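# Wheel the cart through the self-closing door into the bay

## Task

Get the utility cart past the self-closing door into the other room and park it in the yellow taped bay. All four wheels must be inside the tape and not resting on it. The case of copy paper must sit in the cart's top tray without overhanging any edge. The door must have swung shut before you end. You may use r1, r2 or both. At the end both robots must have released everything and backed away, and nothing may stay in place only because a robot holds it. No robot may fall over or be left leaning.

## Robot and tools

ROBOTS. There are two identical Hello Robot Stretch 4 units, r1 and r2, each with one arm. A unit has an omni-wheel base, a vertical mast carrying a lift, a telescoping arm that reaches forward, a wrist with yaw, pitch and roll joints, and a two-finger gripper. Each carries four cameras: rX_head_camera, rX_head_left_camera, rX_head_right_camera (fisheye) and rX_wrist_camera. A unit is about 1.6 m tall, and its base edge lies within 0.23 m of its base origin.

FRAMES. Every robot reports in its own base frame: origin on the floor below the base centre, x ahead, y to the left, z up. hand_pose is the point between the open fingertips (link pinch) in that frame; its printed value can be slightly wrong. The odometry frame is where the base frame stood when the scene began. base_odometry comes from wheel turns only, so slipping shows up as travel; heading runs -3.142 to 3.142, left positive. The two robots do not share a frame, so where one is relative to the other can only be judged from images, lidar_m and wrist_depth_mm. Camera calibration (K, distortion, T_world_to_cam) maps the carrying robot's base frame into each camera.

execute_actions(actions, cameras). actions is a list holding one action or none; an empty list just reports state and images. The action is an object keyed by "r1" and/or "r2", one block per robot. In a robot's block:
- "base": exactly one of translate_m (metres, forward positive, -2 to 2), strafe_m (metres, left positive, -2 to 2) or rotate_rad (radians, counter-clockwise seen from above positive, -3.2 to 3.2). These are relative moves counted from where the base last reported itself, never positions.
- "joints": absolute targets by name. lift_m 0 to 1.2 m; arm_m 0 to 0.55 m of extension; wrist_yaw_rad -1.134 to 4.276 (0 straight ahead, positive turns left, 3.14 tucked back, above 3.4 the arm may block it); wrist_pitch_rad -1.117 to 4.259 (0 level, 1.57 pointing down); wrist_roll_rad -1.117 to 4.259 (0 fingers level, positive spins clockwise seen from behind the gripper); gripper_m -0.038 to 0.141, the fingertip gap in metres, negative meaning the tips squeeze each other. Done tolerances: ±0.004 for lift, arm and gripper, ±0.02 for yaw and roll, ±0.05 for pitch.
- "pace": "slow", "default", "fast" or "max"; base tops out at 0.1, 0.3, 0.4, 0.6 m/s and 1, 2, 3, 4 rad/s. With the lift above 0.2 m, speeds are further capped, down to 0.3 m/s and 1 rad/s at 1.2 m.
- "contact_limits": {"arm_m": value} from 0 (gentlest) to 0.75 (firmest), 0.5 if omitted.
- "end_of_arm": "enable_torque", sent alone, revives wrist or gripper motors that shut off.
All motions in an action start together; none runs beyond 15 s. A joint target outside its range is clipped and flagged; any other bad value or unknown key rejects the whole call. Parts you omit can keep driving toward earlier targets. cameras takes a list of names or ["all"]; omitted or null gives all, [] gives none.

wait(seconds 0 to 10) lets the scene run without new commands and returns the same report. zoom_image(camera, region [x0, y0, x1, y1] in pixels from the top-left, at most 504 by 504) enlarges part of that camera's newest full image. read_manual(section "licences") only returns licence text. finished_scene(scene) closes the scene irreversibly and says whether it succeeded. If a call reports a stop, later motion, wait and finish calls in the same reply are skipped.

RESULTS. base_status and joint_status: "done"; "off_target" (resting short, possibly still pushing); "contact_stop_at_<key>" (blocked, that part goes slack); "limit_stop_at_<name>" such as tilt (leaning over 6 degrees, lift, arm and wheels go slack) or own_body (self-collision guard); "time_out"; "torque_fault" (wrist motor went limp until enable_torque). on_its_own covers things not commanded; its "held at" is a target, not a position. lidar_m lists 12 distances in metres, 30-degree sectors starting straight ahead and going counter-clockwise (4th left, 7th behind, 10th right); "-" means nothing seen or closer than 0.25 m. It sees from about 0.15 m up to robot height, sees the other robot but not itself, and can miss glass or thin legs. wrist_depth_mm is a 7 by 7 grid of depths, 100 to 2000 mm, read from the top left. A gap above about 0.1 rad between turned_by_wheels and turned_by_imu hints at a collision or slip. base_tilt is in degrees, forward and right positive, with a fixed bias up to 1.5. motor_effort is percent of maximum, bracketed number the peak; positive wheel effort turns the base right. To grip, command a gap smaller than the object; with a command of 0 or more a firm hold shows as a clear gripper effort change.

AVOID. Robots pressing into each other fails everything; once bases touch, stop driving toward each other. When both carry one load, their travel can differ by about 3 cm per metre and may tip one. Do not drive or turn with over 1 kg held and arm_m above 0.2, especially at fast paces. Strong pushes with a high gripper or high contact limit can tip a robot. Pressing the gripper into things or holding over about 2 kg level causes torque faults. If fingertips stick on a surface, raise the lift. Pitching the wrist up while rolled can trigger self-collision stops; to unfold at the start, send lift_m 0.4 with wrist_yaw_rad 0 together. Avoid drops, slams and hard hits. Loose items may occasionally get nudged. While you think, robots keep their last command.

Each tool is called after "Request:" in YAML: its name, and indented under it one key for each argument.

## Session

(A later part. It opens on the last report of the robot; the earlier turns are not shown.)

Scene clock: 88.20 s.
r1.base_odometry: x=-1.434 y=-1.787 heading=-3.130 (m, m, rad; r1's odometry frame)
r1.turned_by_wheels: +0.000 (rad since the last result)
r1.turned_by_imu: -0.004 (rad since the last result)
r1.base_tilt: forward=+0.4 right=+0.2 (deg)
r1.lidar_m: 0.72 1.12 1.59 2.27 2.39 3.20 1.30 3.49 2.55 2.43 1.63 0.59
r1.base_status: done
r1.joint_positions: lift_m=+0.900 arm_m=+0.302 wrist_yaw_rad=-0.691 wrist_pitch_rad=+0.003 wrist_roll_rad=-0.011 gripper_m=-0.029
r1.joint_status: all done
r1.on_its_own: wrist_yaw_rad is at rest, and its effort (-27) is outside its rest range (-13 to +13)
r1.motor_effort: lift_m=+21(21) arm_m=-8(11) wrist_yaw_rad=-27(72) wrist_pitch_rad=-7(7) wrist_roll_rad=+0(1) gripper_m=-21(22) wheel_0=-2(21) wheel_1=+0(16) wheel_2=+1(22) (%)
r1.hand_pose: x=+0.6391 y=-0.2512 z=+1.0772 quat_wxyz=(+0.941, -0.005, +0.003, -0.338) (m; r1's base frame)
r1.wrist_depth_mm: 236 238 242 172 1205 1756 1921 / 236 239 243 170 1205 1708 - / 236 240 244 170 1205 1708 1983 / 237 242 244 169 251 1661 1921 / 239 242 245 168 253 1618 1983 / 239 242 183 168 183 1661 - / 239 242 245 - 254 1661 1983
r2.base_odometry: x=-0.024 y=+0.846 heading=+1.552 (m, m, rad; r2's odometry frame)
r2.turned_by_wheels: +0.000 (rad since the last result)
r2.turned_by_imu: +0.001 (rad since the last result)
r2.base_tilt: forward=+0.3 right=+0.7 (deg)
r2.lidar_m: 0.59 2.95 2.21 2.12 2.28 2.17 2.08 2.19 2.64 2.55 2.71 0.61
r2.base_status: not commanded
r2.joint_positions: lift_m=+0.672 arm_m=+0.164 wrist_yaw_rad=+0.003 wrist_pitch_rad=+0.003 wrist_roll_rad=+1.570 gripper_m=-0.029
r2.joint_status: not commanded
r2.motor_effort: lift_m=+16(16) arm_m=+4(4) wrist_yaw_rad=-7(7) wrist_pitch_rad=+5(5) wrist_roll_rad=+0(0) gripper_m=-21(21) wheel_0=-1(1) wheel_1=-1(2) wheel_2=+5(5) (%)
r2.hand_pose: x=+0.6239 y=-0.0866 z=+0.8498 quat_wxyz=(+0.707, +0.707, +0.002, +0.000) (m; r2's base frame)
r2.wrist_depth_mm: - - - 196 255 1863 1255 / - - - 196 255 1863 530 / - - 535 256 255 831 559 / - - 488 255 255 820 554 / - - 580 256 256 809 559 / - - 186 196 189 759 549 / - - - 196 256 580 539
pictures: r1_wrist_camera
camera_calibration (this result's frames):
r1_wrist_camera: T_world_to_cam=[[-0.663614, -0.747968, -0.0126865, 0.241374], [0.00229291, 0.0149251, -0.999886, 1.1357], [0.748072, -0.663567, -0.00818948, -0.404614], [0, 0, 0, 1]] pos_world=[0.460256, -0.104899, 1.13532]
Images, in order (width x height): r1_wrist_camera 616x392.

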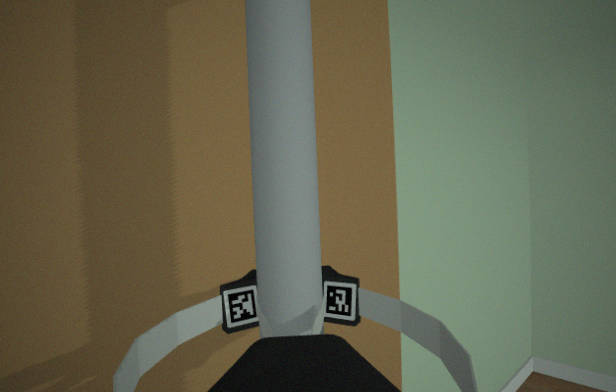

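Request:
execute_actions:
  actions:
    - {"r1":{"base":{"strafe_m":0.21},"joints":{"arm_m":0.142},"pace":"slow"}}
  cameras: []

Request:
execute_actions:
  actions:
    - {"r1":{"base":{"strafe_m":0.153},"joints":{"arm_m":0.074},"pace":"slow"}}
  cameras: ["r1_wrist_camera"]

Scene clock: 92.20 s.
r1.base_odometry: x=-1.432 y=-1.997 heading=-3.130 (m, m, rad; r1's odometry frame)
r1.turned_by_wheels: +0.000 (rad since the last result)
r1.turned_by_imu: +0.000 (rad since the last result)
r1.base_tilt: forward=+0.4 right=+0.1 (deg)
r1.lidar_m: 0.66 1.17 1.59 2.08 2.17 2.93 1.29 1.34 2.75 2.64 1.60 0.45
r1.base_status: done
r1.joint_positions: lift_m=+0.900 arm_m=+0.143 wrist_yaw_rad=-0.695 wrist_pitch_rad=+0.003 wrist_roll_rad=-0.011 gripper_m=-0.029
r1.joint_status: all done
r1.motor_effort: lift_m=+21(21) arm_m=-8(11) wrist_yaw_rad=-12(49) wrist_pitch_rad=-6(7) wrist_roll_rad=-1(2) gripper_m=-19(18) wheel_0=-4(9) wheel_1=+2(9) wheel_2=+6(6) (%)
r1.hand_pose: x=+0.4797 y=-0.2520 z=+1.0772 quat_wxyz=(+0.940, -0.005, +0.003, -0.341) (m; r1's base frame)
r1.wrist_depth_mm: 304 281 260 169 231 - - / 306 283 263 169 230 - - / 304 285 263 168 232 - - / 309 286 266 168 233 - - / 310 289 266 169 234 - - / 310 289 183 167 183 - - / 315 282 272 - 234 - -
r2.base_odometry: x=-0.024 y=+0.846 heading=+1.552 (m, m, rad; r2's odometry frame)
r2.turned_by_wheels: +0.000 (rad since the last result)
r2.turned_by_imu: +0.001 (rad since the last result)
r2.base_tilt: forward=+0.2 right=+0.5 (deg)
r2.lidar_m: 0.58 2.97 2.22 2.13 2.27 2.16 2.08 2.18 2.66 2.58 2.71 0.60
r2.base_status: not commanded
r2.joint_positions: lift_m=+0.672 arm_m=+0.164 wrist_yaw_rad=+0.003 wrist_pitch_rad=+0.003 wrist_roll_rad=+1.570 gripper_m=-0.029
r2.joint_status: not commanded
r2.motor_effort: lift_m=+16(16) arm_m=+4(4) wrist_yaw_rad=-8(7) wrist_pitch_rad=+5(6) wrist_roll_rad=+0(1) gripper_m=-25(22) wheel_0=+0(1) wheel_1=-1(1) wheel_2=+5(5) (%)
r2.hand_pose: x=+0.6239 y=-0.0866 z=+0.8498 quat_wxyz=(+0.707, +0.707, +0.002, +0.000) (m; r2's base frame)
r2.wrist_depth_mm: - - - 196 256 1863 1255 / - - - 196 255 1863 525 / - - 530 256 255 831 559 / - - 488 256 255 820 559 / - - 580 256 255 820 554 / - - 186 196 189 750 549 / - - - 196 255 574 539
pictures: none
No camera images: the call's "cameras" was empty. Leave "cameras" out to get every camera's image.

Scene clock: 94.87 s.
r1.base_odometry: x=-1.430 y=-2.150 heading=-3.130 (m, m, rad; r1's odometry frame)
r1.turned_by_wheels: +0.000 (rad since the last result)
r1.turned_by_imu: +0.001 (rad since the last result)
r1.base_tilt: forward=+0.4 right=+0.1 (deg)
r1.lidar_m: 0.68 1.17 1.59 1.92 2.00 2.74 1.29 1.33 2.91 2.78 0.46 0.39
r1.base_status: done
r1.joint_positions: lift_m=+0.900 arm_m=+0.076 wrist_yaw_rad=-0.692 wrist_pitch_rad=+0.003 wrist_roll_rad=-0.011 gripper_m=-0.029
r1.joint_status: all done
r1.on_its_own: wrist_yaw_rad is at rest, and its effort (-23) is outside its rest range (-13 to +13)
r1.motor_effort: lift_m=+21(21) arm_m=-9(13) wrist_yaw_rad=-23(79) wrist_pitch_rad=-6(7) wrist_roll_rad=-1(1) gripper_m=-20(21) wheel_0=-5(10) wheel_1=+2(5) wheel_2=+8(9) (%)
r1.hand_pose: x=+0.4129 y=-0.2513 z=+1.0772 quat_wxyz=(+0.941, -0.005, +0.003, -0.339) (m; r1's base frame)
r1.wrist_depth_mm: 399 329 281 172 220 - - / 402 330 283 171 220 - - / 402 334 286 170 222 - - / 404 336 287 169 222 - - / 413 340 290 169 224 - - / 418 345 184 168 184 - - / 427 330 300 - 223 - -
r2.base_odometry: x=-0.024 y=+0.846 heading=+1.552 (m, m, rad; r2's odometry frame)
r2.turned_by_wheels: +0.000 (rad since the last result)
r2.turned_by_imu: +0.001 (rad since the last result)
r2.base_tilt: forward=+0.4 right=+0.6 (deg)
r2.lidar_m: 0.58 2.93 2.22 2.12 2.28 2.16 2.08 2.17 2.65 2.56 2.72 0.61
r2.base_status: not commanded
r2.joint_positions: lift_m=+0.672 arm_m=+0.164 wrist_yaw_rad=+0.003 wrist_pitch_rad=+0.003 wrist_roll_rad=+1.570 gripper_m=-0.029
r2.joint_status: not commanded
r2.motor_effort: lift_m=+16(16) arm_m=+4(4) wrist_yaw_rad=-7(7) wrist_pitch_rad=+5(5) wrist_roll_rad=+1(1) gripper_m=-24(22) wheel_0=-1(1) wheel_1=-2(1) wheel_2=+5(4) (%)
r2.hand_pose: x=+0.6239 y=-0.0866 z=+0.8498 quat_wxyz=(+0.707, +0.707, +0.002, +0.000) (m; r2's base frame)
r2.wrist_depth_mm: - - - 196 255 1863 1255 / - - - 196 255 1863 525 / - - 530 256 255 831 554 / - - 488 256 256 820 554 / - - 580 256 255 820 554 / - - 186 196 189 750 549 / - - - 196 256 580 535
pictures: r1_wrist_camera
camera_calibration (this result's frames):
r1_wrist_camera: T_world_to_cam=[[-0.66427, -0.747385, -0.0126962, 0.0915979], [0.00250282, 0.0147611, -0.999888, 1.13617], [0.747488, -0.664228, -0.0079348, -0.235712], [0, 0, 0, 1]] pos_world=[0.234194, -0.104879, 1.13534]
Images, in order (width x height): r1_wrist_camera 616x392.

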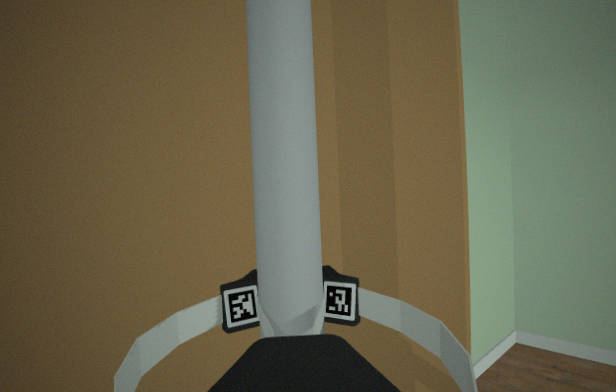

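Request:
execute_actions:
  actions:
    - {"r1":{"base":{"strafe_m":0.1},"joints":{"arm_m":0.065},"pace":"slow"},"r2":{"base":{"translate_m":0.3}}}
  cameras: []

Request:
execute_actions:
  actions:
    - {"r1":{"base":{"strafe_m":0.22},"joints":{"arm_m":0.052},"pace":"slow"}}
  cameras: ["r1_wrist_camera","r2_head_camera","r1_head_right_camera"]

Scene clock: 97.87 s.
r1.base_odometry: x=-1.429 y=-2.249 heading=-3.130 (m, m, rad; r1's odometry frame)
r1.turned_by_wheels: +0.000 (rad since the last result)
r1.turned_by_imu: -0.001 (rad since the last result)
r1.base_tilt: forward=+0.4 right=+0.1 (deg)
r1.lidar_m: 0.76 1.16 1.59 1.82 1.91 2.59 1.01 1.04 3.01 2.89 0.39 0.38
r1.base_status: done
r1.joint_positions: lift_m=+0.900 arm_m=+0.066 wrist_yaw_rad=-0.707 wrist_pitch_rad=+0.003 wrist_roll_rad=-0.011 gripper_m=-0.029
r1.joint_status: all done
r1.on_its_own: wrist_yaw_rad is at rest, and its effort (+21) is outside its rest range (-13 to +13)
r1.motor_effort: lift_m=+21(21) arm_m=-5(11) wrist_yaw_rad=+21(43) wrist_pitch_rad=-5(6) wrist_roll_rad=+0(0) gripper_m=-18(21) wheel_0=-6(9) wheel_1=+3(9) wheel_2=-1(4) (%)
r1.hand_pose: x=+0.3992 y=-0.2539 z=+1.0773 quat_wxyz=(+0.938, -0.005, +0.003, -0.346) (m; r1's base frame)
r1.wrist_depth_mm: 477 370 300 168 218 213 - / 477 370 301 169 221 205 - / 480 373 304 168 221 205 - / 488 377 307 168 222 207 - / 500 382 309 168 224 208 - / 508 387 185 167 184 208 - / 517 384 315 - 223 209 -
r2.base_odometry: x=-0.019 y=+1.146 heading=+1.553 (m, m, rad; r2's odometry frame)
r2.turned_by_wheels: +0.000 (rad since the last result)
r2.turned_by_imu: +0.000 (rad since the last result)
r2.base_tilt: forward=+0.3 right=+0.7 (deg)
r2.lidar_m: 0.58 2.96 2.21 2.13 2.25 2.50 2.37 2.50 2.67 2.58 2.71 0.62
r2.base_status: done
r2.joint_positions: lift_m=+0.672 arm_m=+0.164 wrist_yaw_rad=+0.001 wrist_pitch_rad=+0.003 wrist_roll_rad=+1.570 gripper_m=-0.029
r2.joint_status: not commanded
r2.motor_effort: lift_m=+16(15) arm_m=+4(4) wrist_yaw_rad=-2(27) wrist_pitch_rad=+4(5) wrist_roll_rad=-1(0) gripper_m=-14(20) wheel_0=+2(8) wheel_1=+1(7) wheel_2=+2(21) (%)
r2.hand_pose: x=+0.6237 y=-0.0871 z=+0.8496 quat_wxyz=(+0.707, +0.707, +0.002, -0.001) (m; r2's base frame)
r2.wrist_depth_mm: - - - 255 255 1863 1255 / - - - 256 255 1863 525 / - - 535 255 256 820 554 / - - 488 196 255 820 549 / - - 569 196 255 809 554 / - - 187 196 186 750 549 / - 156 - 195 254 609 539
pictures: none
No camera images: the call's "cameras" was empty. Leave "cameras" out to get every camera's image.

Scene clock: 101.20 s.
r1.base_odometry: x=-1.427 y=-2.469 heading=-3.130 (m, m, rad; r1's odometry frame)
r1.turned_by_wheels: +0.000 (rad since the last result)
r1.turned_by_imu: -0.002 (rad since the last result)
r1.base_tilt: forward=+0.3 right=+0.1 (deg)
r1.lidar_m: 1.10 1.15 1.59 1.59 1.67 2.28 1.55 1.07 3.23 3.11 0.37 0.37
r1.base_status: done
r1.joint_positions: lift_m=+0.900 arm_m=+0.053 wrist_yaw_rad=-0.695 wrist_pitch_rad=+0.003 wrist_roll_rad=-0.011 gripper_m=-0.029
r1.joint_status: all done
r1.on_its_own: wrist_yaw_rad is at rest, and its effort (-16) is outside its rest range (-13 to +13)
r1.motor_effort: lift_m=+21(21) arm_m=-5(8) wrist_yaw_rad=-16(20) wrist_pitch_rad=-6(6) wrist_roll_rad=+2(0) gripper_m=-22(22) wheel_0=-5(11) wheel_1=+3(10) wheel_2=+0(1) (%)
r1.hand_pose: x=+0.3895 y=-0.2519 z=+1.0773 quat_wxyz=(+0.940, -0.005, +0.003, -0.340) (m; r1's base frame)
r1.wrist_depth_mm: 768 634 375 169 207 174 - / 759 640 377 169 211 176 - / 768 661 384 168 211 177 - / 759 668 387 168 214 178 - / 759 691 397 170 216 177 - / 750 715 183 168 183 177 - / 759 580 436 - 212 171 -
r2.base_odometry: x=-0.019 y=+1.146 heading=+1.553 (m, m, rad; r2's odometry frame)
r2.turned_by_wheels: +0.000 (rad since the last result)
r2.turned_by_imu: +0.001 (rad since the last result)
r2.base_tilt: forward=+0.4 right=+0.5 (deg)
r2.lidar_m: 0.57 2.18 2.21 2.13 2.24 2.50 2.38 2.49 2.66 2.58 2.73 0.61
r2.base_status: not commanded
r2.joint_positions: lift_m=+0.672 arm_m=+0.164 wrist_yaw_rad=+0.001 wrist_pitch_rad=+0.003 wrist_roll_rad=+1.570 gripper_m=-0.029
r2.joint_status: not commanded
r2.motor_effort: lift_m=+16(16) arm_m=+4(4) wrist_yaw_rad=-1(1) wrist_pitch_rad=+4(4) wrist_roll_rad=+0(0) gripper_m=-16(20) wheel_0=+2(2) wheel_1=+1(1) wheel_2=+2(2) (%)
r2.hand_pose: x=+0.6237 y=-0.0871 z=+0.8496 quat_wxyz=(+0.707, +0.707, +0.002, -0.001) (m; r2's base frame)
r2.wrist_depth_mm: - - - 256 256 1863 1281 / - - - 255 256 1863 525 / - - 535 255 255 831 554 / - - 484 196 255 820 554 / - - 569 196 255 809 554 / - - 187 195 186 759 549 / - 156 - 195 254 609 544
pictures: r1_head_right_camera, r1_wrist_camera, r2_head_camera
camera_calibration (this result's frames):
r1_wrist_camera: T_world_to_cam=[[-0.666744, -0.745179, -0.0127024, 0.0771462], [0.00269269, 0.0146349, -0.999889, 1.13619], [0.745282, -0.666704, -0.00775121, -0.218523], [0, 0, 0, 1]] pos_world=[0.211239, -0.104831, 1.13535]
Images, in order (width x height): r1_head_right_camera 420x672, r1_wrist_camera 616x392, r2_head_camera 420x560.

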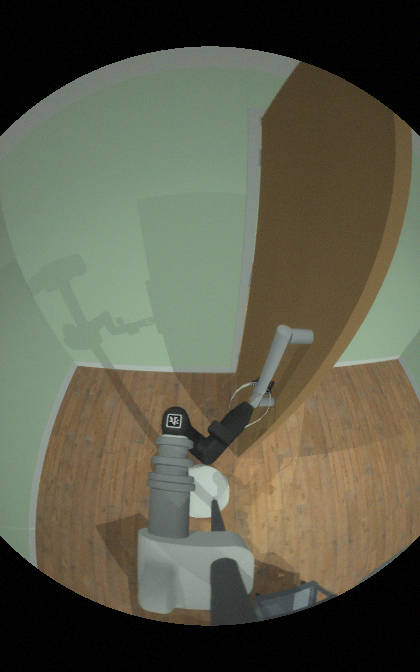

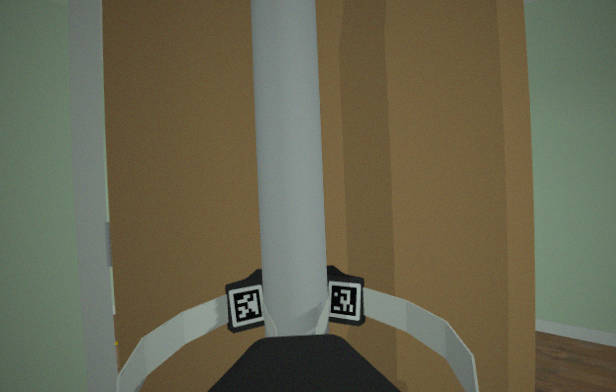

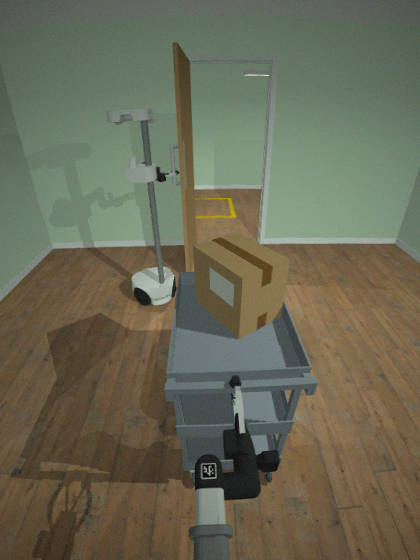

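Request:
execute_actions:
  actions:
    - {"r2":{"base":{"strafe_m":0.25},"pace":"slow"}}
  cameras: []

Request:
execute_actions:
  actions:
    - {"r2":{"base":{"rotate_rad":-0.2},"pace":"slow"}}
  cameras: ["r2_head_camera"]

Scene clock: 106.33 s.
r1.base_odometry: x=-1.427 y=-2.469 heading=-3.130 (m, m, rad; r1's odometry frame)
r1.turned_by_wheels: +0.000 (rad since the last result)
r1.turned_by_imu: -0.002 (rad since the last result)
r1.base_tilt: forward=+0.4 right=+0.1 (deg)
r1.lidar_m: 1.10 1.16 1.58 1.59 1.67 2.29 1.22 1.07 3.24 3.12 0.37 0.35
r1.base_status: not commanded
r1.joint_positions: lift_m=+0.900 arm_m=+0.053 wrist_yaw_rad=-0.695 wrist_pitch_rad=+0.003 wrist_roll_rad=-0.011 gripper_m=-0.029
r1.joint_status: not commanded
r1.on_its_own: wrist_yaw_rad is at rest, and its effort (-16) is outside its rest range (-13 to +13)
r1.motor_effort: lift_m=+21(21) arm_m=-5(5) wrist_yaw_rad=-16(14) wrist_pitch_rad=-5(5) wrist_roll_rad=-2(1) gripper_m=-21(19) wheel_0=-5(5) wheel_1=+3(3) wheel_2=+0(0) (%)
r1.hand_pose: x=+0.3895 y=-0.2519 z=+1.0773 quat_wxyz=(+0.940, -0.005, +0.003, -0.340) (m; r1's base frame)
r1.wrist_depth_mm: 768 634 370 168 207 174 - / 768 640 377 168 210 176 - / 759 647 382 167 211 177 - / 768 668 387 168 214 178 - / 768 691 397 170 216 177 - / 759 715 183 168 183 176 - / 750 580 436 - 211 171 -
r2.base_odometry: x=-0.269 y=+1.151 heading=+1.552 (m, m, rad; r2's odometry frame)
r2.turned_by_wheels: -0.001 (rad since the last result)
r2.turned_by_imu: -0.001 (rad since the last result)
r2.base_tilt: forward=+0.3 right=+0.7 (deg)
r2.lidar_m: 0.61 2.61 1.94 1.87 1.98 2.49 2.38 2.49 2.93 2.83 2.96 0.56
r2.base_status: done
r2.joint_positions: lift_m=+0.672 arm_m=+0.164 wrist_yaw_rad=-0.005 wrist_pitch_rad=+0.003 wrist_roll_rad=+1.570 gripper_m=-0.029
r2.joint_status: not commanded
r2.on_its_own: wrist_yaw_rad is at rest, and its effort (+15) is outside its rest range (-13 to +13)
r2.motor_effort: lift_m=+16(16) arm_m=+4(4) wrist_yaw_rad=+15(27) wrist_pitch_rad=+3(3) wrist_roll_rad=+0(1) gripper_m=-21(21) wheel_0=-6(12) wheel_1=-2(5) wheel_2=+1(1) (%)
r2.hand_pose: x=+0.6232 y=-0.0888 z=+0.8496 quat_wxyz=(+0.707, +0.707, -0.001, -0.003) (m; r2's base frame)
r2.wrist_depth_mm: - - 469 148 200 750 554 / - - 452 156 211 778 559 / - - 445 164 223 820 559 / - - - 174 236 820 554 / - - - 186 250 759 554 / - - 186 196 189 1756 521 / - - - 202 286 1464 1229
pictures: none
No camera images: the call's "cameras" was empty. Leave "cameras" out to get every camera's image.

Scene clock: 107.50 s.
r1.base_odometry: x=-1.427 y=-2.469 heading=-3.130 (m, m, rad; r1's odometry frame)
r1.turned_by_wheels: +0.000 (rad since the last result)
r1.turned_by_imu: +0.000 (rad since the last result)
r1.base_tilt: forward=+0.3 right=+0.1 (deg)
r1.lidar_m: 1.10 1.16 1.59 1.59 1.66 2.29 1.35 1.07 3.24 3.12 0.37 0.38
r1.base_status: not commanded
r1.joint_positions: lift_m=+0.900 arm_m=+0.053 wrist_yaw_rad=-0.695 wrist_pitch_rad=+0.003 wrist_roll_rad=-0.011 gripper_m=-0.029
r1.joint_status: not commanded
r1.on_its_own: wrist_yaw_rad is at rest, and its effort (-16) is outside its rest range (-13 to +13)
r1.motor_effort: lift_m=+21(21) arm_m=-5(5) wrist_yaw_rad=-16(13) wrist_pitch_rad=-6(6) wrist_roll_rad=+3(1) gripper_m=-19(22) wheel_0=-5(5) wheel_1=+3(3) wheel_2=+0(0) (%)
r1.hand_pose: x=+0.3895 y=-0.2519 z=+1.0773 quat_wxyz=(+0.940, -0.005, +0.003, -0.340) (m; r1's base frame)
r1.wrist_depth_mm: 768 634 375 169 208 174 - / 759 640 377 168 210 176 - / 759 654 384 167 212 177 - / 759 676 392 169 213 177 - / 759 691 394 169 216 177 - / 759 715 183 167 183 177 - / 759 580 433 - 212 171 -
r2.base_odometry: x=-0.269 y=+1.150 heading=+1.353 (m, m, rad; r2's odometry frame)
r2.turned_by_wheels: -0.199 (rad since the last result)
r2.turned_by_imu: -0.203 (rad since the last result)
r2.base_tilt: forward=+0.2 right=+0.7 (deg)
r2.lidar_m: 0.58 2.08 2.11 1.86 1.88 2.34 2.37 2.38 2.91 2.84 2.86 0.60
r2.base_status: done
r2.joint_positions: lift_m=+0.672 arm_m=+0.164 wrist_yaw_rad=+0.007 wrist_pitch_rad=+0.004 wrist_roll_rad=+1.570 gripper_m=-0.029
r2.joint_status: not commanded
r2.on_its_own: wrist_yaw_rad is at rest, and its effort (-17) is outside its rest range (-13 to +13)
r2.motor_effort: lift_m=+16(16) arm_m=+5(5) wrist_yaw_rad=-17(53) wrist_pitch_rad=+4(4) wrist_roll_rad=+0(1) gripper_m=-20(23) wheel_0=+4(15) wheel_1=+3(8) wheel_2=+4(14) (%)
r2.hand_pose: x=+0.6242 y=-0.0855 z=+0.8496 quat_wxyz=(+0.707, +0.707, +0.004, +0.001) (m; r2's base frame)
r2.wrist_depth_mm: - - - 253 253 1863 1255 / - - 585 254 253 1708 530 / - - 530 254 255 820 554 / - - 488 196 255 820 554 / - - 591 196 255 820 549 / - - 187 197 189 750 549 / - 156 1756 197 257 585 530
pictures: r2_head_camera
Images, in order (width x height): r2_head_camera 420x560.

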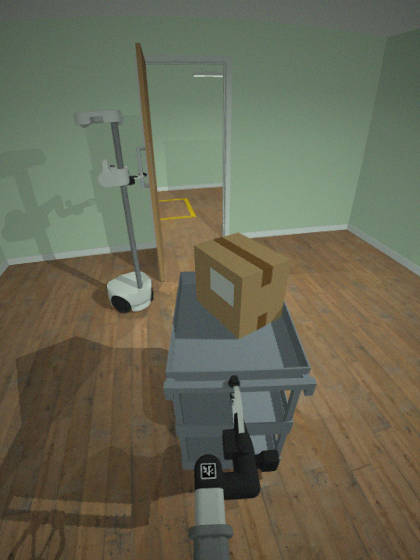

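The model holds.

Request:
execute_actions:
  actions:
    - {"r2":{"base":{"translate_m":0.85}}}
  cameras: []

Request:
execute_actions:
  actions:
    - {"r2":{"base":{"strafe_m":-0.25},"pace":"slow"}}
  cameras: []

Request:
execute_actions:
  actions:
    - {"r2":{"base":{"rotate_rad":0.2},"pace":"slow"}}
  cameras: ["r2_head_camera"]

Scene clock: 112.53 s.
r1.base_odometry: x=-1.427 y=-2.469 heading=-3.130 (m, m, rad; r1's odometry frame)
r1.turned_by_wheels: +0.000 (rad since the last result)
r1.turned_by_imu: -0.002 (rad since the last result)
r1.base_tilt: forward=+0.4 right=+0.2 (deg)
r1.lidar_m: 1.11 1.17 1.58 1.60 1.67 2.29 1.30 0.54 0.42 0.76 0.38 0.38
r1.base_status: not commanded
r1.joint_positions: lift_m=+0.900 arm_m=+0.053 wrist_yaw_rad=-0.695 wrist_pitch_rad=+0.003 wrist_roll_rad=-0.011 gripper_m=-0.029
r1.joint_status: not commanded
r1.on_its_own: wrist_yaw_rad is at rest, and its effort (-14) is outside its rest range (-13 to +13)
r1.motor_effort: lift_m=+21(21) arm_m=-5(5) wrist_yaw_rad=-14(15) wrist_pitch_rad=-6(6) wrist_roll_rad=+0(2) gripper_m=-19(17) wheel_0=-5(5) wheel_1=+3(3) wheel_2=+0(0) (%)
r1.hand_pose: x=+0.3895 y=-0.2519 z=+1.0773 quat_wxyz=(+0.940, -0.005, +0.003, -0.340) (m; r1's base frame)
r1.wrist_depth_mm: 759 634 373 169 208 174 - / 768 647 379 168 209 176 - / 759 647 384 168 212 177 - / 778 668 389 168 214 178 - / 750 683 394 169 216 178 - / 759 715 183 168 183 177 - / 759 580 436 - 211 171 -
r2.base_odometry: x=-0.085 y=+1.980 heading=+1.353 (m, m, rad; r2's odometry frame)
r2.turned_by_wheels: +0.000 (rad since the last result)
r2.turned_by_imu: +0.000 (rad since the last result)
r2.base_tilt: forward=+0.2 right=+0.6 (deg)
r2.lidar_m: 0.55 1.29 2.26 2.05 2.06 2.51 3.20 3.22 2.99 2.68 2.69 0.64
r2.base_status: done
r2.joint_positions: lift_m=+0.672 arm_m=+0.164 wrist_yaw_rad=+0.001 wrist_pitch_rad=+0.003 wrist_roll_rad=+1.570 gripper_m=-0.029
r2.joint_status: not commanded
r2.motor_effort: lift_m=+16(16) arm_m=+4(5) wrist_yaw_rad=-1(26) wrist_pitch_rad=+4(4) wrist_roll_rad=-1(0) gripper_m=-18(22) wheel_0=+2(11) wheel_1=+1(8) wheel_2=+0(16) (%)
r2.hand_pose: x=+0.6237 y=-0.0872 z=+0.8496 quat_wxyz=(+0.707, +0.707, +0.001, -0.001) (m; r2's base frame)
r2.wrist_depth_mm: - - - 301 310 315 315 / - - - 291 297 1863 1229 / - - - 279 283 1863 525 / - - 559 268 273 809 554 / - - 492 204 262 809 549 / - 1983 186 195 189 809 549 / 1708 156 1308 187 240 640 544
pictures: none
No camera images: the call's "cameras" was empty. Leave "cameras" out to get every camera's image.

Scene clock: 116.17 s.
r1.base_odometry: x=-1.427 y=-2.469 heading=-3.130 (m, m, rad; r1's odometry frame)
r1.turned_by_wheels: +0.000 (rad since the last result)
r1.turned_by_imu: -0.001 (rad since the last result)
r1.base_tilt: forward=+0.3 right=+0.2 (deg)
r1.lidar_m: 1.11 1.15 1.58 1.59 1.67 2.29 - 0.56 0.56 0.83 0.37 0.37
r1.base_status: not commanded
r1.joint_positions: lift_m=+0.900 arm_m=+0.053 wrist_yaw_rad=-0.695 wrist_pitch_rad=+0.003 wrist_roll_rad=-0.011 gripper_m=-0.029
r1.joint_status: not commanded
r1.on_its_own: wrist_yaw_rad is at rest, and its effort (-16) is outside its rest range (-13 to +13)
r1.motor_effort: lift_m=+21(21) arm_m=-5(5) wrist_yaw_rad=-16(15) wrist_pitch_rad=-6(5) wrist_roll_rad=+0(2) gripper_m=-16(19) wheel_0=-5(5) wheel_1=+3(3) wheel_2=+0(1) (%)
r1.hand_pose: x=+0.3895 y=-0.2519 z=+1.0773 quat_wxyz=(+0.940, -0.005, +0.003, -0.340) (m; r1's base frame)
r1.wrist_depth_mm: 759 634 375 169 207 174 - / 768 634 377 168 210 176 - / 768 661 382 168 212 177 - / 768 668 389 168 214 178 - / 759 691 394 170 216 177 - / 759 715 183 167 183 176 - / 750 585 436 - 211 171 -
r2.base_odometry: x=+0.159 y=+1.927 heading=+1.354 (m, m, rad; r2's odometry frame)
r2.turned_by_wheels: +0.001 (rad since the last result)
r2.turned_by_imu: +0.005 (rad since the last result)
r2.base_tilt: forward=+0.4 right=+0.5 (deg)
r2.lidar_m: 0.47 0.62 2.54 2.30 2.32 2.81 3.16 3.17 2.71 2.44 2.46 0.67
r2.base_status: done
r2.joint_positions: lift_m=+0.672 arm_m=+0.164 wrist_yaw_rad=+0.011 wrist_pitch_rad=+0.004 wrist_roll_rad=+1.570 gripper_m=-0.029
r2.joint_status: not commanded
r2.on_its_own: wrist_yaw_rad is at rest, and its effort (-32) is outside its rest range (-13 to +13)
r2.motor_effort: lift_m=+16(16) arm_m=+5(5) wrist_yaw_rad=-32(38) wrist_pitch_rad=+3(4) wrist_roll_rad=+0(0) gripper_m=-22(17) wheel_0=+5(11) wheel_1=+1(4) wheel_2=+7(7) (%)
r2.hand_pose: x=+0.6246 y=-0.0841 z=+0.8495 quat_wxyz=(+0.707, +0.707, +0.005, +0.003) (m; r2's base frame)
r2.wrist_depth_mm: - - - - - 1921 1255 / - - - 359 - 1618 1229 / - - - 336 387 1756 459 / - - - 301 320 1808 517 / - - 634 267 283 741 554 / - - 186 196 186 809 549 / - 462 462 180 229 647 544
pictures: none
No camera images: the call's "cameras" was empty. Leave "cameras" out to get every camera's image.

Scene clock: 117.37 s.
r1.base_odometry: x=-1.427 y=-2.469 heading=-3.130 (m, m, rad; r1's odometry frame)
r1.turned_by_wheels: +0.000 (rad since the last result)
r1.turned_by_imu: +0.000 (rad since the last result)
r1.base_tilt: forward=+0.4 right=+0.1 (deg)
r1.lidar_m: 1.12 1.15 1.59 1.59 1.66 2.28 - 0.57 0.49 0.78 0.37 0.38
r1.base_status: not commanded
r1.joint_positions: lift_m=+0.900 arm_m=+0.053 wrist_yaw_rad=-0.695 wrist_pitch_rad=+0.003 wrist_roll_rad=-0.011 gripper_m=-0.029
r1.joint_status: not commanded
r1.on_its_own: wrist_yaw_rad is at rest, and its effort (-15) is outside its rest range (-13 to +13)
r1.motor_effort: lift_m=+21(21) arm_m=-5(5) wrist_yaw_rad=-15(16) wrist_pitch_rad=-5(6) wrist_roll_rad=-1(1) gripper_m=-19(20) wheel_0=-5(5) wheel_1=+3(3) wheel_2=+0(0) (%)
r1.hand_pose: x=+0.3895 y=-0.2519 z=+1.0773 quat_wxyz=(+0.940, -0.005, +0.003, -0.340) (m; r1's base frame)
r1.wrist_depth_mm: 768 627 375 169 208 174 - / 768 634 377 168 210 176 - / 768 661 384 168 211 177 - / 768 668 392 168 213 178 - / 759 691 394 169 216 177 - / 759 723 183 168 184 177 - / 759 585 430 - 212 171 -
r2.base_odometry: x=+0.159 y=+1.927 heading=+1.554 (m, m, rad; r2's odometry frame)
r2.turned_by_wheels: +0.200 (rad since the last result)
r2.turned_by_imu: +0.201 (rad since the last result)
r2.base_tilt: forward=+0.2 right=+0.6 (deg)
r2.lidar_m: 0.54 1.41 2.36 2.27 2.39 3.29 3.22 3.31 2.54 2.43 2.55 0.64
r2.base_status: done
r2.joint_positions: lift_m=+0.672 arm_m=+0.164 wrist_yaw_rad=+0.002 wrist_pitch_rad=+0.003 wrist_roll_rad=+1.570 gripper_m=-0.029
r2.joint_status: not commanded
r2.motor_effort: lift_m=+16(16) arm_m=+5(5) wrist_yaw_rad=-6(76) wrist_pitch_rad=+4(4) wrist_roll_rad=-1(1) gripper_m=-20(19) wheel_0=+1(13) wheel_1=-2(8) wheel_2=+1(18) (%)
r2.hand_pose: x=+0.6237 y=-0.0868 z=+0.8496 quat_wxyz=(+0.707, +0.707, +0.002, +0.000) (m; r2's base frame)
r2.wrist_depth_mm: - - - 301 314 319 322 / - - - 294 301 1863 1255 / - - - 281 286 1921 525 / - - 564 270 273 820 554 / - - 488 211 263 809 549 / 1708 1537 186 195 188 798 549 / - 156 683 188 240 647 539
pictures: r2_head_camera
Images, in order (width x height): r2_head_camera 420x560.

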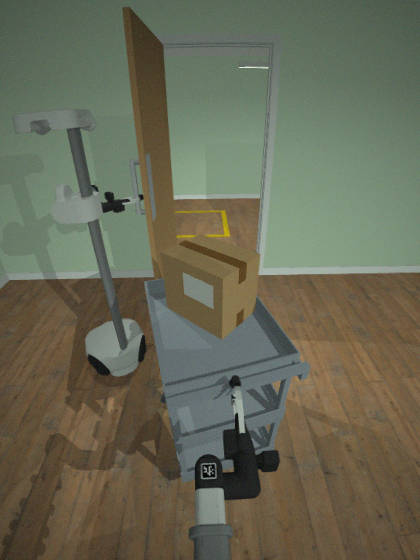

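Request:
execute_actions:
  actions:
    - {"r2":{"base":{"translate_m":-0.6}}}
  cameras: []

Request:
execute_actions:
  actions:
    - {"r2":{"base":{"strafe_m":0.14},"pace":"slow"}}
  cameras: []

Request:
execute_actions:
  actions:
    - {"r2":{"base":{"translate_m":0.5}}}
  cameras: ["r2_head_camera"]

Scene clock: 122.07 s.
r1.base_odometry: x=-1.427 y=-2.469 heading=-3.130 (m, m, rad; r1's odometry frame)
r1.turned_by_wheels: +0.000 (rad since the last result)
r1.turned_by_imu: -0.002 (rad since the last result)
r1.base_tilt: forward=+0.3 right=+0.2 (deg)
r1.lidar_m: 1.11 1.16 1.61 1.60 1.68 2.28 2.07 0.98 1.16 3.09 0.37 0.38
r1.base_status: not commanded
r1.joint_positions: lift_m=+0.900 arm_m=+0.053 wrist_yaw_rad=-0.695 wrist_pitch_rad=+0.003 wrist_roll_rad=-0.011 gripper_m=-0.029
r1.joint_status: not commanded
r1.motor_effort: lift_m=+21(21) arm_m=-5(5) wrist_yaw_rad=-13(15) wrist_pitch_rad=-6(5) wrist_roll_rad=+1(1) gripper_m=-17(21) wheel_0=-5(5) wheel_1=+3(3) wheel_2=-1(0) (%)
r1.hand_pose: x=+0.3895 y=-0.2519 z=+1.0773 quat_wxyz=(+0.940, -0.005, +0.003, -0.340) (m; r1's base frame)
r1.wrist_depth_mm: 768 634 377 168 208 174 - / 759 640 379 168 209 176 - / 759 647 384 168 212 177 - / 768 676 392 168 213 178 - / 759 683 397 169 216 177 - / 759 715 183 167 183 177 - / 768 580 436 - 211 171 -
r2.base_odometry: x=+0.149 y=+1.327 heading=+1.553 (m, m, rad; r2's odometry frame)
r2.turned_by_wheels: -0.001 (rad since the last result)
r2.turned_by_imu: +0.000 (rad since the last result)
r2.base_tilt: forward=+0.2 right=+0.6 (deg)
r2.lidar_m: 0.58 2.00 2.38 2.31 2.38 2.67 2.57 2.70 2.50 2.41 2.54 0.60
r2.base_status: done
r2.joint_positions: lift_m=+0.672 arm_m=+0.164 wrist_yaw_rad=-0.006 wrist_pitch_rad=+0.004 wrist_roll_rad=+1.570 gripper_m=-0.029
r2.joint_status: not commanded
r2.on_its_own: wrist_yaw_rad is at rest, and its effort (+17) is outside its rest range (-13 to +13)
r2.motor_effort: lift_m=+16(15) arm_m=+3(5) wrist_yaw_rad=+17(17) wrist_pitch_rad=+3(3) wrist_roll_rad=-1(1) gripper_m=-22(26) wheel_0=-4(10) wheel_1=-3(7) wheel_2=-3(15) (%)
r2.hand_pose: x=+0.6234 y=-0.0890 z=+0.8496 quat_wxyz=(+0.707, +0.707, -0.001, -0.003) (m; r2's base frame)
r2.wrist_depth_mm: - - - 260 260 1863 1255 / - - - 259 258 1863 530 / - - 544 257 257 820 554 / - - 488 256 255 820 554 / - - 554 196 255 809 554 / - - 186 194 189 788 544 / - 156 1618 193 251 585 544
pictures: none
No camera images: the call's "cameras" was empty. Leave "cameras" out to get every camera's image.

Scene clock: 124.60 s.
r1.base_odometry: x=-1.427 y=-2.469 heading=-3.130 (m, m, rad; r1's odometry frame)
r1.turned_by_wheels: +0.000 (rad since the last result)
r1.turned_by_imu: -0.001 (rad since the last result)
r1.base_tilt: forward=+0.4 right=+0.2 (deg)
r1.lidar_m: 1.10 1.16 1.60 1.60 1.67 2.28 1.96 0.96 1.21 3.11 0.37 0.39
r1.base_status: not commanded
r1.joint_positions: lift_m=+0.900 arm_m=+0.053 wrist_yaw_rad=-0.695 wrist_pitch_rad=+0.003 wrist_roll_rad=-0.011 gripper_m=-0.029
r1.joint_status: not commanded
r1.on_its_own: wrist_yaw_rad is at rest, and its effort (-17) is outside its rest range (-13 to +13)
r1.motor_effort: lift_m=+21(21) arm_m=-5(5) wrist_yaw_rad=-17(16) wrist_pitch_rad=-5(5) wrist_roll_rad=+2(0) gripper_m=-18(18) wheel_0=-5(5) wheel_1=+3(3) wheel_2=+0(0) (%)
r1.hand_pose: x=+0.3895 y=-0.2519 z=+1.0773 quat_wxyz=(+0.940, -0.005, +0.003, -0.340) (m; r1's base frame)
r1.wrist_depth_mm: 768 627 373 169 208 175 - / 768 640 377 168 210 175 - / 759 661 384 168 212 177 - / 759 668 387 168 214 178 - / 759 691 394 170 216 178 - / 759 707 183 168 183 177 - / 759 585 433 - 212 171 -
r2.base_odometry: x=+0.009 y=+1.329 heading=+1.552 (m, m, rad; r2's odometry frame)
r2.turned_by_wheels: -0.001 (rad since the last result)
r2.turned_by_imu: -0.001 (rad since the last result)
r2.base_tilt: forward=+0.4 right=+0.5 (deg)
r2.lidar_m: 0.60 1.96 2.23 2.15 2.24 2.68 2.58 2.67 2.66 2.57 2.69 0.58
r2.base_status: done
r2.joint_positions: lift_m=+0.672 arm_m=+0.164 wrist_yaw_rad=-0.008 wrist_pitch_rad=+0.003 wrist_roll_rad=+1.570 gripper_m=-0.029
r2.joint_status: not commanded
r2.on_its_own: wrist_yaw_rad is at rest, and its effort (+26) is outside its rest range (-13 to +13)
r2.motor_effort: lift_m=+16(16) arm_m=+3(3) wrist_yaw_rad=+26(34) wrist_pitch_rad=+5(3) wrist_roll_rad=+0(1) gripper_m=-21(21) wheel_0=-6(12) wheel_1=+0(4) wheel_2=-5(4) (%)
r2.hand_pose: x=+0.6231 y=-0.0899 z=+0.8496 quat_wxyz=(+0.707, +0.707, -0.002, -0.004) (m; r2's base frame)
r2.wrist_depth_mm: - - - 168 224 1863 525 / - - 508 172 229 788 554 / - - 473 178 235 820 559 / - - 512 182 241 820 554 / - - - 187 248 798 554 / - - 186 193 189 732 549 / - 854 - 194 263 1499 500
pictures: none
No camera images: the call's "cameras" was empty. Leave "cameras" out to get every camera's image.

Scene clock: 127.73 s.
r1.base_odometry: x=-1.427 y=-2.469 heading=-3.130 (m, m, rad; r1's odometry frame)
r1.turned_by_wheels: +0.000 (rad since the last result)
r1.turned_by_imu: -0.001 (rad since the last result)
r1.base_tilt: forward=+0.3 right=+0.2 (deg)
r1.lidar_m: 1.11 1.17 1.60 1.61 1.67 2.29 1.54 0.81 0.77 3.11 0.37 0.38
r1.base_status: not commanded
r1.joint_positions: lift_m=+0.900 arm_m=+0.053 wrist_yaw_rad=-0.695 wrist_pitch_rad=+0.003 wrist_roll_rad=-0.011 gripper_m=-0.029
r1.joint_status: not commanded
r1.on_its_own: wrist_yaw_rad is at rest, and its effort (-16) is outside its rest range (-13 to +13)
r1.motor_effort: lift_m=+21(21) arm_m=-6(5) wrist_yaw_rad=-16(16) wrist_pitch_rad=-6(5) wrist_roll_rad=+1(2) gripper_m=-20(18) wheel_0=-5(5) wheel_1=+3(3) wheel_2=-1(1) (%)
r1.hand_pose: x=+0.3895 y=-0.2519 z=+1.0773 quat_wxyz=(+0.940, -0.005, +0.003, -0.340) (m; r1's base frame)
r1.wrist_depth_mm: 768 640 375 169 207 174 - / 768 647 379 168 210 176 - / 759 654 382 168 212 178 - / 768 668 389 168 213 178 - / 759 691 394 170 216 177 - / 759 723 183 167 183 177 - / 750 585 436 - 212 171 -
r2.base_odometry: x=+0.018 y=+1.829 heading=+1.552 (m, m, rad; r2's odometry frame)
r2.turned_by_wheels: +0.000 (rad since the last result)
r2.turned_by_imu: +0.003 (rad since the last result)
r2.base_tilt: forward=+0.3 right=+0.6 (deg)
r2.lidar_m: 0.58 1.45 2.22 2.14 2.26 3.14 3.10 3.20 2.67 2.58 2.71 0.50
r2.base_status: done
r2.joint_positions: lift_m=+0.672 arm_m=+0.164 wrist_yaw_rad=-0.004 wrist_pitch_rad=+0.000 wrist_roll_rad=+1.570 gripper_m=-0.030
r2.joint_status: not commanded
r2.motor_effort: lift_m=+15(16) arm_m=+3(3) wrist_yaw_rad=+12(27) wrist_pitch_rad=+12(12) wrist_roll_rad=-1(1) gripper_m=-11(19) wheel_0=+0(11) wheel_1=+0(6) wheel_2=-2(14) (%)
r2.hand_pose: x=+0.6235 y=-0.0886 z=+0.8504 quat_wxyz=(+0.707, +0.707, -0.001, -0.002) (m; r2's base frame)
r2.wrist_depth_mm: - 407 404 104 158 161 559 / - 402 397 111 168 668 564 / - - 480 119 181 715 564 / - - - 131 195 715 564 / - - - 142 212 1708 544 / - - 186 156 223 1756 500 / - 1118 1118 148 257 1229 1078
pictures: r2_head_camera
Images, in order (width x height): r2_head_camera 420x560.

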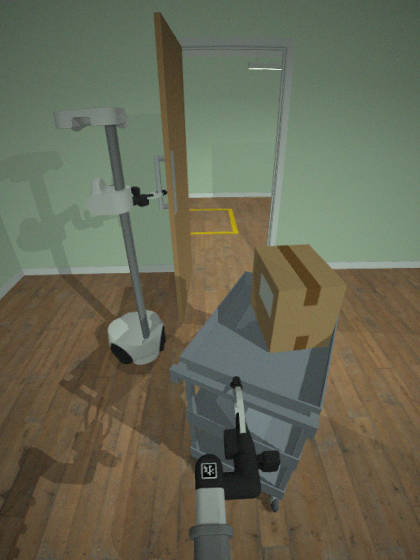

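Request:
execute_actions:
  actions:
    - {"r2":{"joints":{"gripper_m":0.07}}}
  cameras: []

Request:
execute_actions:
  actions:
    - {"r2":{"base":{"strafe_m":-0.035},"joints":{"arm_m":0.095,"lift_m":0.676}}}
  cameras: []

Request:
execute_actions:
  actions:
    - {"r2":{"joints":{"gripper_m":-0.03}}}
  cameras: []

Request:
execute_actions:
  actions:
    - {"r2":{"base":{"strafe_m":-0.12},"pace":"slow"}}
  cameras: []

Request:
execute_actions:
  actions:
    - {"r2":{"base":{"translate_m":-0.6}}}
  cameras: ["r2_head_camera","r2_wrist_camera"]

Scene clock: 130.70 s.
r1.base_odometry: x=-1.427 y=-2.469 heading=-3.130 (m, m, rad; r1's odometry frame)
r1.turned_by_wheels: +0.000 (rad since the last result)
r1.turned_by_imu: -0.001 (rad since the last result)
r1.base_tilt: forward=+0.3 right=+0.2 (deg)
r1.lidar_m: 1.10 1.16 1.59 1.59 1.67 2.29 1.54 0.81 0.77 3.10 0.36 0.38
r1.base_status: not commanded
r1.joint_positions: lift_m=+0.900 arm_m=+0.053 wrist_yaw_rad=-0.695 wrist_pitch_rad=+0.003 wrist_roll_rad=-0.011 gripper_m=-0.029
r1.joint_status: not commanded
r1.on_its_own: wrist_yaw_rad is at rest, and its effort (-16) is outside its rest range (-13 to +13)
r1.motor_effort: lift_m=+21(21) arm_m=-6(5) wrist_yaw_rad=-16(16) wrist_pitch_rad=-5(6) wrist_roll_rad=+0(0) gripper_m=-19(21) wheel_0=-5(5) wheel_1=+3(3) wheel_2=-1(1) (%)
r1.hand_pose: x=+0.3895 y=-0.2519 z=+1.0773 quat_wxyz=(+0.940, -0.005, +0.003, -0.340) (m; r1's base frame)
r1.wrist_depth_mm: 768 634 375 168 208 174 - / 759 640 377 168 210 175 - / 768 654 382 168 212 177 - / 759 668 389 168 213 178 - / 759 691 394 170 215 177 - / 759 715 183 167 183 177 - / 759 580 436 - 212 172 -
r2.base_odometry: x=+0.018 y=+1.829 heading=+1.552 (m, m, rad; r2's odometry frame)
r2.turned_by_wheels: +0.000 (rad since the last result)
r2.turned_by_imu: +0.001 (rad since the last result)
r2.base_tilt: forward=+0.4 right=+0.7 (deg)
r2.lidar_m: 0.61 1.44 2.22 2.14 2.25 3.14 3.10 3.19 2.68 2.57 2.70 0.50
r2.base_status: not commanded
r2.joint_positions: lift_m=+0.672 arm_m=+0.164 wrist_yaw_rad=-0.002 wrist_pitch_rad=+0.000 wrist_roll_rad=+1.570 gripper_m=+0.070
r2.joint_status: all done
r2.motor_effort: lift_m=+16(16) arm_m=+3(3) wrist_yaw_rad=+8(15) wrist_pitch_rad=+14(16) wrist_roll_rad=-1(2) gripper_m=+2(15) wheel_0=+0(0) wheel_1=+0(1) wheel_2=-3(3) (%)
r2.hand_pose: x=+0.6236 y=-0.0881 z=+0.8505 quat_wxyz=(+0.707, +0.707, -0.001, -0.001) (m; r2's base frame)
r2.wrist_depth_mm: - 415 413 110 164 668 559 / - 410 407 118 176 668 559 / - - 504 129 189 715 559 / - - - 140 205 732 559 / - - - 152 223 1756 549 / - - 1499 167 236 1708 500 / - 1229 1118 151 266 1336 1098
pictures: none
No camera images: the call's "cameras" was empty. Leave "cameras" out to get every camera's image.

Scene clock: 131.83 s.
r1.base_odometry: x=-1.427 y=-2.469 heading=-3.130 (m, m, rad; r1's odometry frame)
r1.turned_by_wheels: +0.000 (rad since the last result)
r1.turned_by_imu: +0.000 (rad since the last result)
r1.base_tilt: forward=+0.4 right=+0.1 (deg)
r1.lidar_m: 1.11 1.15 1.59 1.59 1.68 2.28 1.56 0.82 0.78 3.12 0.38 0.38
r1.base_status: not commanded
r1.joint_positions: lift_m=+0.900 arm_m=+0.053 wrist_yaw_rad=-0.695 wrist_pitch_rad=+0.003 wrist_roll_rad=-0.011 gripper_m=-0.029
r1.joint_status: not commanded
r1.on_its_own: wrist_yaw_rad is at rest, and its effort (-16) is outside its rest range (-13 to +13)
r1.motor_effort: lift_m=+21(21) arm_m=-5(5) wrist_yaw_rad=-16(17) wrist_pitch_rad=-6(6) wrist_roll_rad=+0(0) gripper_m=-22(20) wheel_0=-5(5) wheel_1=+3(3) wheel_2=-1(0) (%)
r1.hand_pose: x=+0.3895 y=-0.2519 z=+1.0773 quat_wxyz=(+0.940, -0.005, +0.003, -0.340) (m; r1's base frame)
r1.wrist_depth_mm: 768 634 373 169 208 174 - / 768 640 377 169 210 176 - / 768 654 382 168 212 177 - / 768 668 389 168 214 177 - / 759 691 394 169 216 177 - / 759 707 183 167 183 177 - / 759 580 436 - 211 172 -
r2.base_odometry: x=+0.053 y=+1.829 heading=+1.552 (m, m, rad; r2's odometry frame)
r2.turned_by_wheels: +0.000 (rad since the last result)
r2.turned_by_imu: +0.000 (rad since the last result)
r2.base_tilt: forward=+0.1 right=+0.4 (deg)
r2.lidar_m: 0.59 1.47 2.24 2.18 2.26 3.21 3.11 3.21 2.61 2.54 2.65 0.52
r2.base_status: done
r2.joint_positions: lift_m=+0.676 arm_m=+0.096 wrist_yaw_rad=+0.000 wrist_pitch_rad=+0.006 wrist_roll_rad=+1.570 gripper_m=+0.070
r2.joint_status: all done
r2.motor_effort: lift_m=+22(24) arm_m=-8(8) wrist_yaw_rad=+1(16) wrist_pitch_rad=-5(16) wrist_roll_rad=-1(0) gripper_m=-4(2) wheel_0=+0(10) wheel_1=+0(7) wheel_2=-1(3) (%)
r2.hand_pose: x=+0.5559 y=-0.0874 z=+0.8523 quat_wxyz=(+0.707, +0.707, +0.002, -0.002) (m; r2's base frame)
r2.wrist_depth_mm: - - 484 151 203 741 554 / - - 477 162 218 788 554 / - - 473 177 235 820 554 / - - - 192 254 820 559 / - - - 272 282 741 554 / - - 204 294 197 1618 530 / - 1229 1464 142 1160 1229 496
pictures: none
No camera images: the call's "cameras" was empty. Leave "cameras" out to get every camera's image.

Scene clock: 133.53 s.
r1.base_odometry: x=-1.427 y=-2.469 heading=-3.130 (m, m, rad; r1's odometry frame)
r1.turned_by_wheels: +0.000 (rad since the last result)
r1.turned_by_imu: -0.001 (rad since the last result)
r1.base_tilt: forward=+0.3 right=+0.1 (deg)
r1.lidar_m: 1.09 1.15 1.58 1.60 1.67 2.30 1.57 0.83 0.78 3.12 0.37 0.37
r1.base_status: not commanded
r1.joint_positions: lift_m=+0.900 arm_m=+0.053 wrist_yaw_rad=-0.695 wrist_pitch_rad=+0.003 wrist_roll_rad=-0.011 gripper_m=-0.029
r1.joint_status: not commanded
r1.on_its_own: wrist_yaw_rad is at rest, and its effort (-15) is outside its rest range (-13 to +13)
r1.motor_effort: lift_m=+21(21) arm_m=-5(5) wrist_yaw_rad=-15(13) wrist_pitch_rad=-6(6) wrist_roll_rad=+0(1) gripper_m=-19(19) wheel_0=-5(5) wheel_1=+3(3) wheel_2=+0(1) (%)
r1.hand_pose: x=+0.3895 y=-0.2519 z=+1.0773 quat_wxyz=(+0.940, -0.005, +0.003, -0.340) (m; r1's base frame)
r1.wrist_depth_mm: 768 627 370 169 207 174 - / 759 640 377 168 210 176 - / 759 654 384 168 212 177 - / 759 676 389 168 213 177 - / 759 691 394 169 216 177 - / 759 715 183 168 183 177 - / 759 585 433 - 212 171 -
r2.base_odometry: x=+0.053 y=+1.829 heading=+1.552 (m, m, rad; r2's odometry frame)
r2.turned_by_wheels: +0.000 (rad since the last result)
r2.turned_by_imu: +0.001 (rad since the last result)
r2.base_tilt: forward=+0.4 right=+0.5 (deg)
r2.lidar_m: 0.57 1.47 2.25 2.18 2.28 3.19 3.09 3.23 2.63 2.53 2.66 0.49
r2.base_status: not commanded
r2.joint_positions: lift_m=+0.676 arm_m=+0.096 wrist_yaw_rad=+0.002 wrist_pitch_rad=+0.006 wrist_roll_rad=+1.570 gripper_m=-0.029
r2.joint_status: all done
r2.motor_effort: lift_m=+22(22) arm_m=-8(8) wrist_yaw_rad=-4(9) wrist_pitch_rad=-4(4) wrist_roll_rad=+0(1) gripper_m=-19(25) wheel_0=+0(0) wheel_1=-1(1) wheel_2=+1(2) (%)
r2.hand_pose: x=+0.5559 y=-0.0869 z=+0.8524 quat_wxyz=(+0.707, +0.707, +0.003, -0.001) (m; r2's base frame)
r2.wrist_depth_mm: - - 473 143 195 741 554 / - - 466 153 210 759 559 / - - 459 165 225 820 554 / - - - 181 244 809 559 / - - - 198 270 732 559 / - - 184 203 204 1708 525 / - 1160 1205 224 324 1160 488
pictures: none
No camera images: the call's "cameras" was empty. Leave "cameras" out to get every camera's image.

Scene clock: 135.87 s.
r1.base_odometry: x=-1.427 y=-2.469 heading=-3.130 (m, m, rad; r1's odometry frame)
r1.turned_by_wheels: +0.000 (rad since the last result)
r1.turned_by_imu: -0.001 (rad since the last result)
r1.base_tilt: forward=+0.4 right=+0.1 (deg)
r1.lidar_m: 1.10 1.17 1.57 1.60 1.67 2.28 - 0.86 0.77 3.11 0.37 0.38
r1.base_status: not commanded
r1.joint_positions: lift_m=+0.900 arm_m=+0.053 wrist_yaw_rad=-0.695 wrist_pitch_rad=+0.003 wrist_roll_rad=-0.011 gripper_m=-0.029
r1.joint_status: not commanded
r1.on_its_own: wrist_yaw_rad is at rest, and its effort (-15) is outside its rest range (-13 to +13)
r1.motor_effort: lift_m=+21(21) arm_m=-5(5) wrist_yaw_rad=-15(14) wrist_pitch_rad=-5(6) wrist_roll_rad=+1(0) gripper_m=-20(21) wheel_0=-5(5) wheel_1=+3(3) wheel_2=-1(0) (%)
r1.hand_pose: x=+0.3895 y=-0.2519 z=+1.0773 quat_wxyz=(+0.940, -0.005, +0.003, -0.340) (m; r1's base frame)
r1.wrist_depth_mm: 768 634 373 169 208 174 - / 759 640 379 168 209 175 - / 759 654 382 168 212 177 - / 759 661 387 168 214 177 - / 768 691 397 169 216 177 - / 768 707 183 167 183 177 - / 750 580 433 - 211 171 -
r2.base_odometry: x=+0.173 y=+1.826 heading=+1.553 (m, m, rad; r2's odometry frame)
r2.turned_by_wheels: +0.001 (rad since the last result)
r2.turned_by_imu: +0.002 (rad since the last result)
r2.base_tilt: forward=+0.3 right=+0.6 (deg)
r2.lidar_m: 0.55 1.50 2.37 2.30 2.41 3.21 3.12 3.21 2.49 2.42 2.52 0.50
r2.base_status: done
r2.joint_positions: lift_m=+0.676 arm_m=+0.096 wrist_yaw_rad=+0.007 wrist_pitch_rad=+0.006 wrist_roll_rad=+1.570 gripper_m=-0.029
r2.joint_status: not commanded
r2.on_its_own: wrist_yaw_rad is at rest, and its effort (-20) is outside its rest range (-13 to +13)
r2.motor_effort: lift_m=+22(22) arm_m=-6(8) wrist_yaw_rad=-20(25) wrist_pitch_rad=-3(4) wrist_roll_rad=-2(1) gripper_m=-21(24) wheel_0=+6(11) wheel_1=-1(6) wheel_2=+1(2) (%)
r2.hand_pose: x=+0.5562 y=-0.0853 z=+0.8525 quat_wxyz=(+0.707, +0.707, +0.005, +0.001) (m; r2's base frame)
r2.wrist_depth_mm: - - - 164 216 741 517 / - - 504 172 227 798 554 / - - 488 182 237 831 554 / - - 512 191 251 820 559 / - - - 202 267 798 554 / - 1863 186 204 204 715 549 / - - - 217 298 539 512
pictures: none
No camera images: the call's "cameras" was empty. Leave "cameras" out to get every camera's image.

Scene clock: 139.37 s.
r1.base_odometry: x=-1.427 y=-2.469 heading=-3.130 (m, m, rad; r1's odometry frame)
r1.turned_by_wheels: +0.000 (rad since the last result)
r1.turned_by_imu: -0.001 (rad since the last result)
r1.base_tilt: forward=+0.4 right=+0.1 (deg)
r1.lidar_m: 1.10 1.16 1.59 1.58 1.67 2.28 2.16 1.13 1.44 3.11 0.37 0.36
r1.base_status: not commanded
r1.joint_positions: lift_m=+0.900 arm_m=+0.053 wrist_yaw_rad=-0.695 wrist_pitch_rad=+0.003 wrist_roll_rad=-0.011 gripper_m=-0.029
r1.joint_status: not commanded
r1.motor_effort: lift_m=+21(21) arm_m=-5(6) wrist_yaw_rad=-13(16) wrist_pitch_rad=-6(5) wrist_roll_rad=+1(1) gripper_m=-21(22) wheel_0=-5(5) wheel_1=+3(3) wheel_2=+0(0) (%)
r1.hand_pose: x=+0.3895 y=-0.2519 z=+1.0773 quat_wxyz=(+0.940, -0.005, +0.003, -0.340) (m; r1's base frame)
r1.wrist_depth_mm: 768 634 375 169 208 174 - / 768 640 377 168 210 175 - / 778 654 382 168 211 177 - / 768 668 389 168 213 177 - / 759 691 394 170 216 177 - / 768 715 183 168 183 177 - / 759 574 436 - 212 171 -
r2.base_odometry: x=+0.162 y=+1.226 heading=+1.553 (m, m, rad; r2's odometry frame)
r2.turned_by_wheels: +0.000 (rad since the last result)
r2.turned_by_imu: +0.002 (rad since the last result)
r2.base_tilt: forward=+0.3 right=+0.5 (deg)
r2.lidar_m: 0.53 0.60 2.38 2.30 2.44 2.58 2.48 2.59 2.48 2.41 2.53 0.54
r2.base_status: done
r2.joint_positions: lift_m=+0.676 arm_m=+0.096 wrist_yaw_rad=+0.004 wrist_pitch_rad=+0.006 wrist_roll_rad=+1.570 gripper_m=-0.029
r2.joint_status: not commanded
r2.motor_effort: lift_m=+22(22) arm_m=-6(6) wrist_yaw_rad=-9(25) wrist_pitch_rad=-4(4) wrist_roll_rad=-1(1) gripper_m=-18(24) wheel_0=+1(10) wheel_1=-1(6) wheel_2=-1(14) (%)
r2.hand_pose: x=+0.5558 y=-0.0864 z=+0.8524 quat_wxyz=(+0.707, +0.707, +0.003, -0.001) (m; r2's base frame)
r2.wrist_depth_mm: - - - 183 236 243 242 / - - 559 188 243 809 544 / - - 525 194 251 820 554 / - - 492 200 258 820 554 / - - 683 213 267 820 554 / - - 185 208 204 750 549 / - 1808 1921 215 285 549 535
pictures: r2_head_camera, r2_wrist_camera
camera_calibration (this result's frames):
r2_wrist_camera: T_world_to_cam=[[0.00525188, -0.00350688, -0.99998, 0.844904], [0.0248834, 0.999685, -0.00337516, 0.142529], [0.999677, -0.0248651, 0.00533749, -0.339719], [0, 0, 0, 1]] pos_world=[0.331626, -0.147968, 0.847182]
Images, in order (width x height): r2_head_camera 420x560, r2_wrist_camera 616x392.

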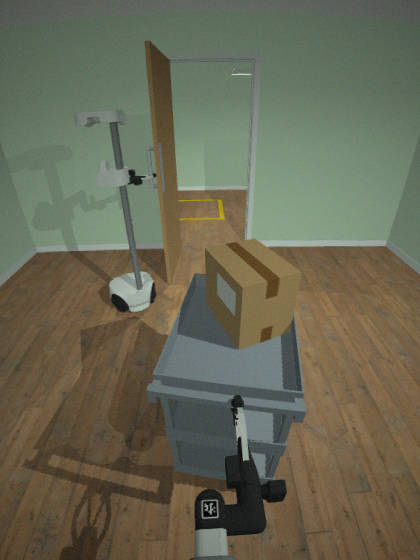

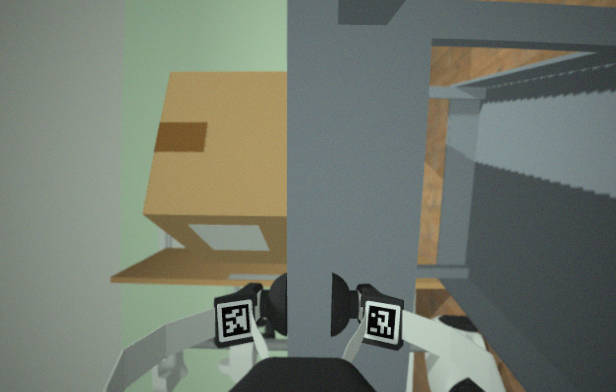

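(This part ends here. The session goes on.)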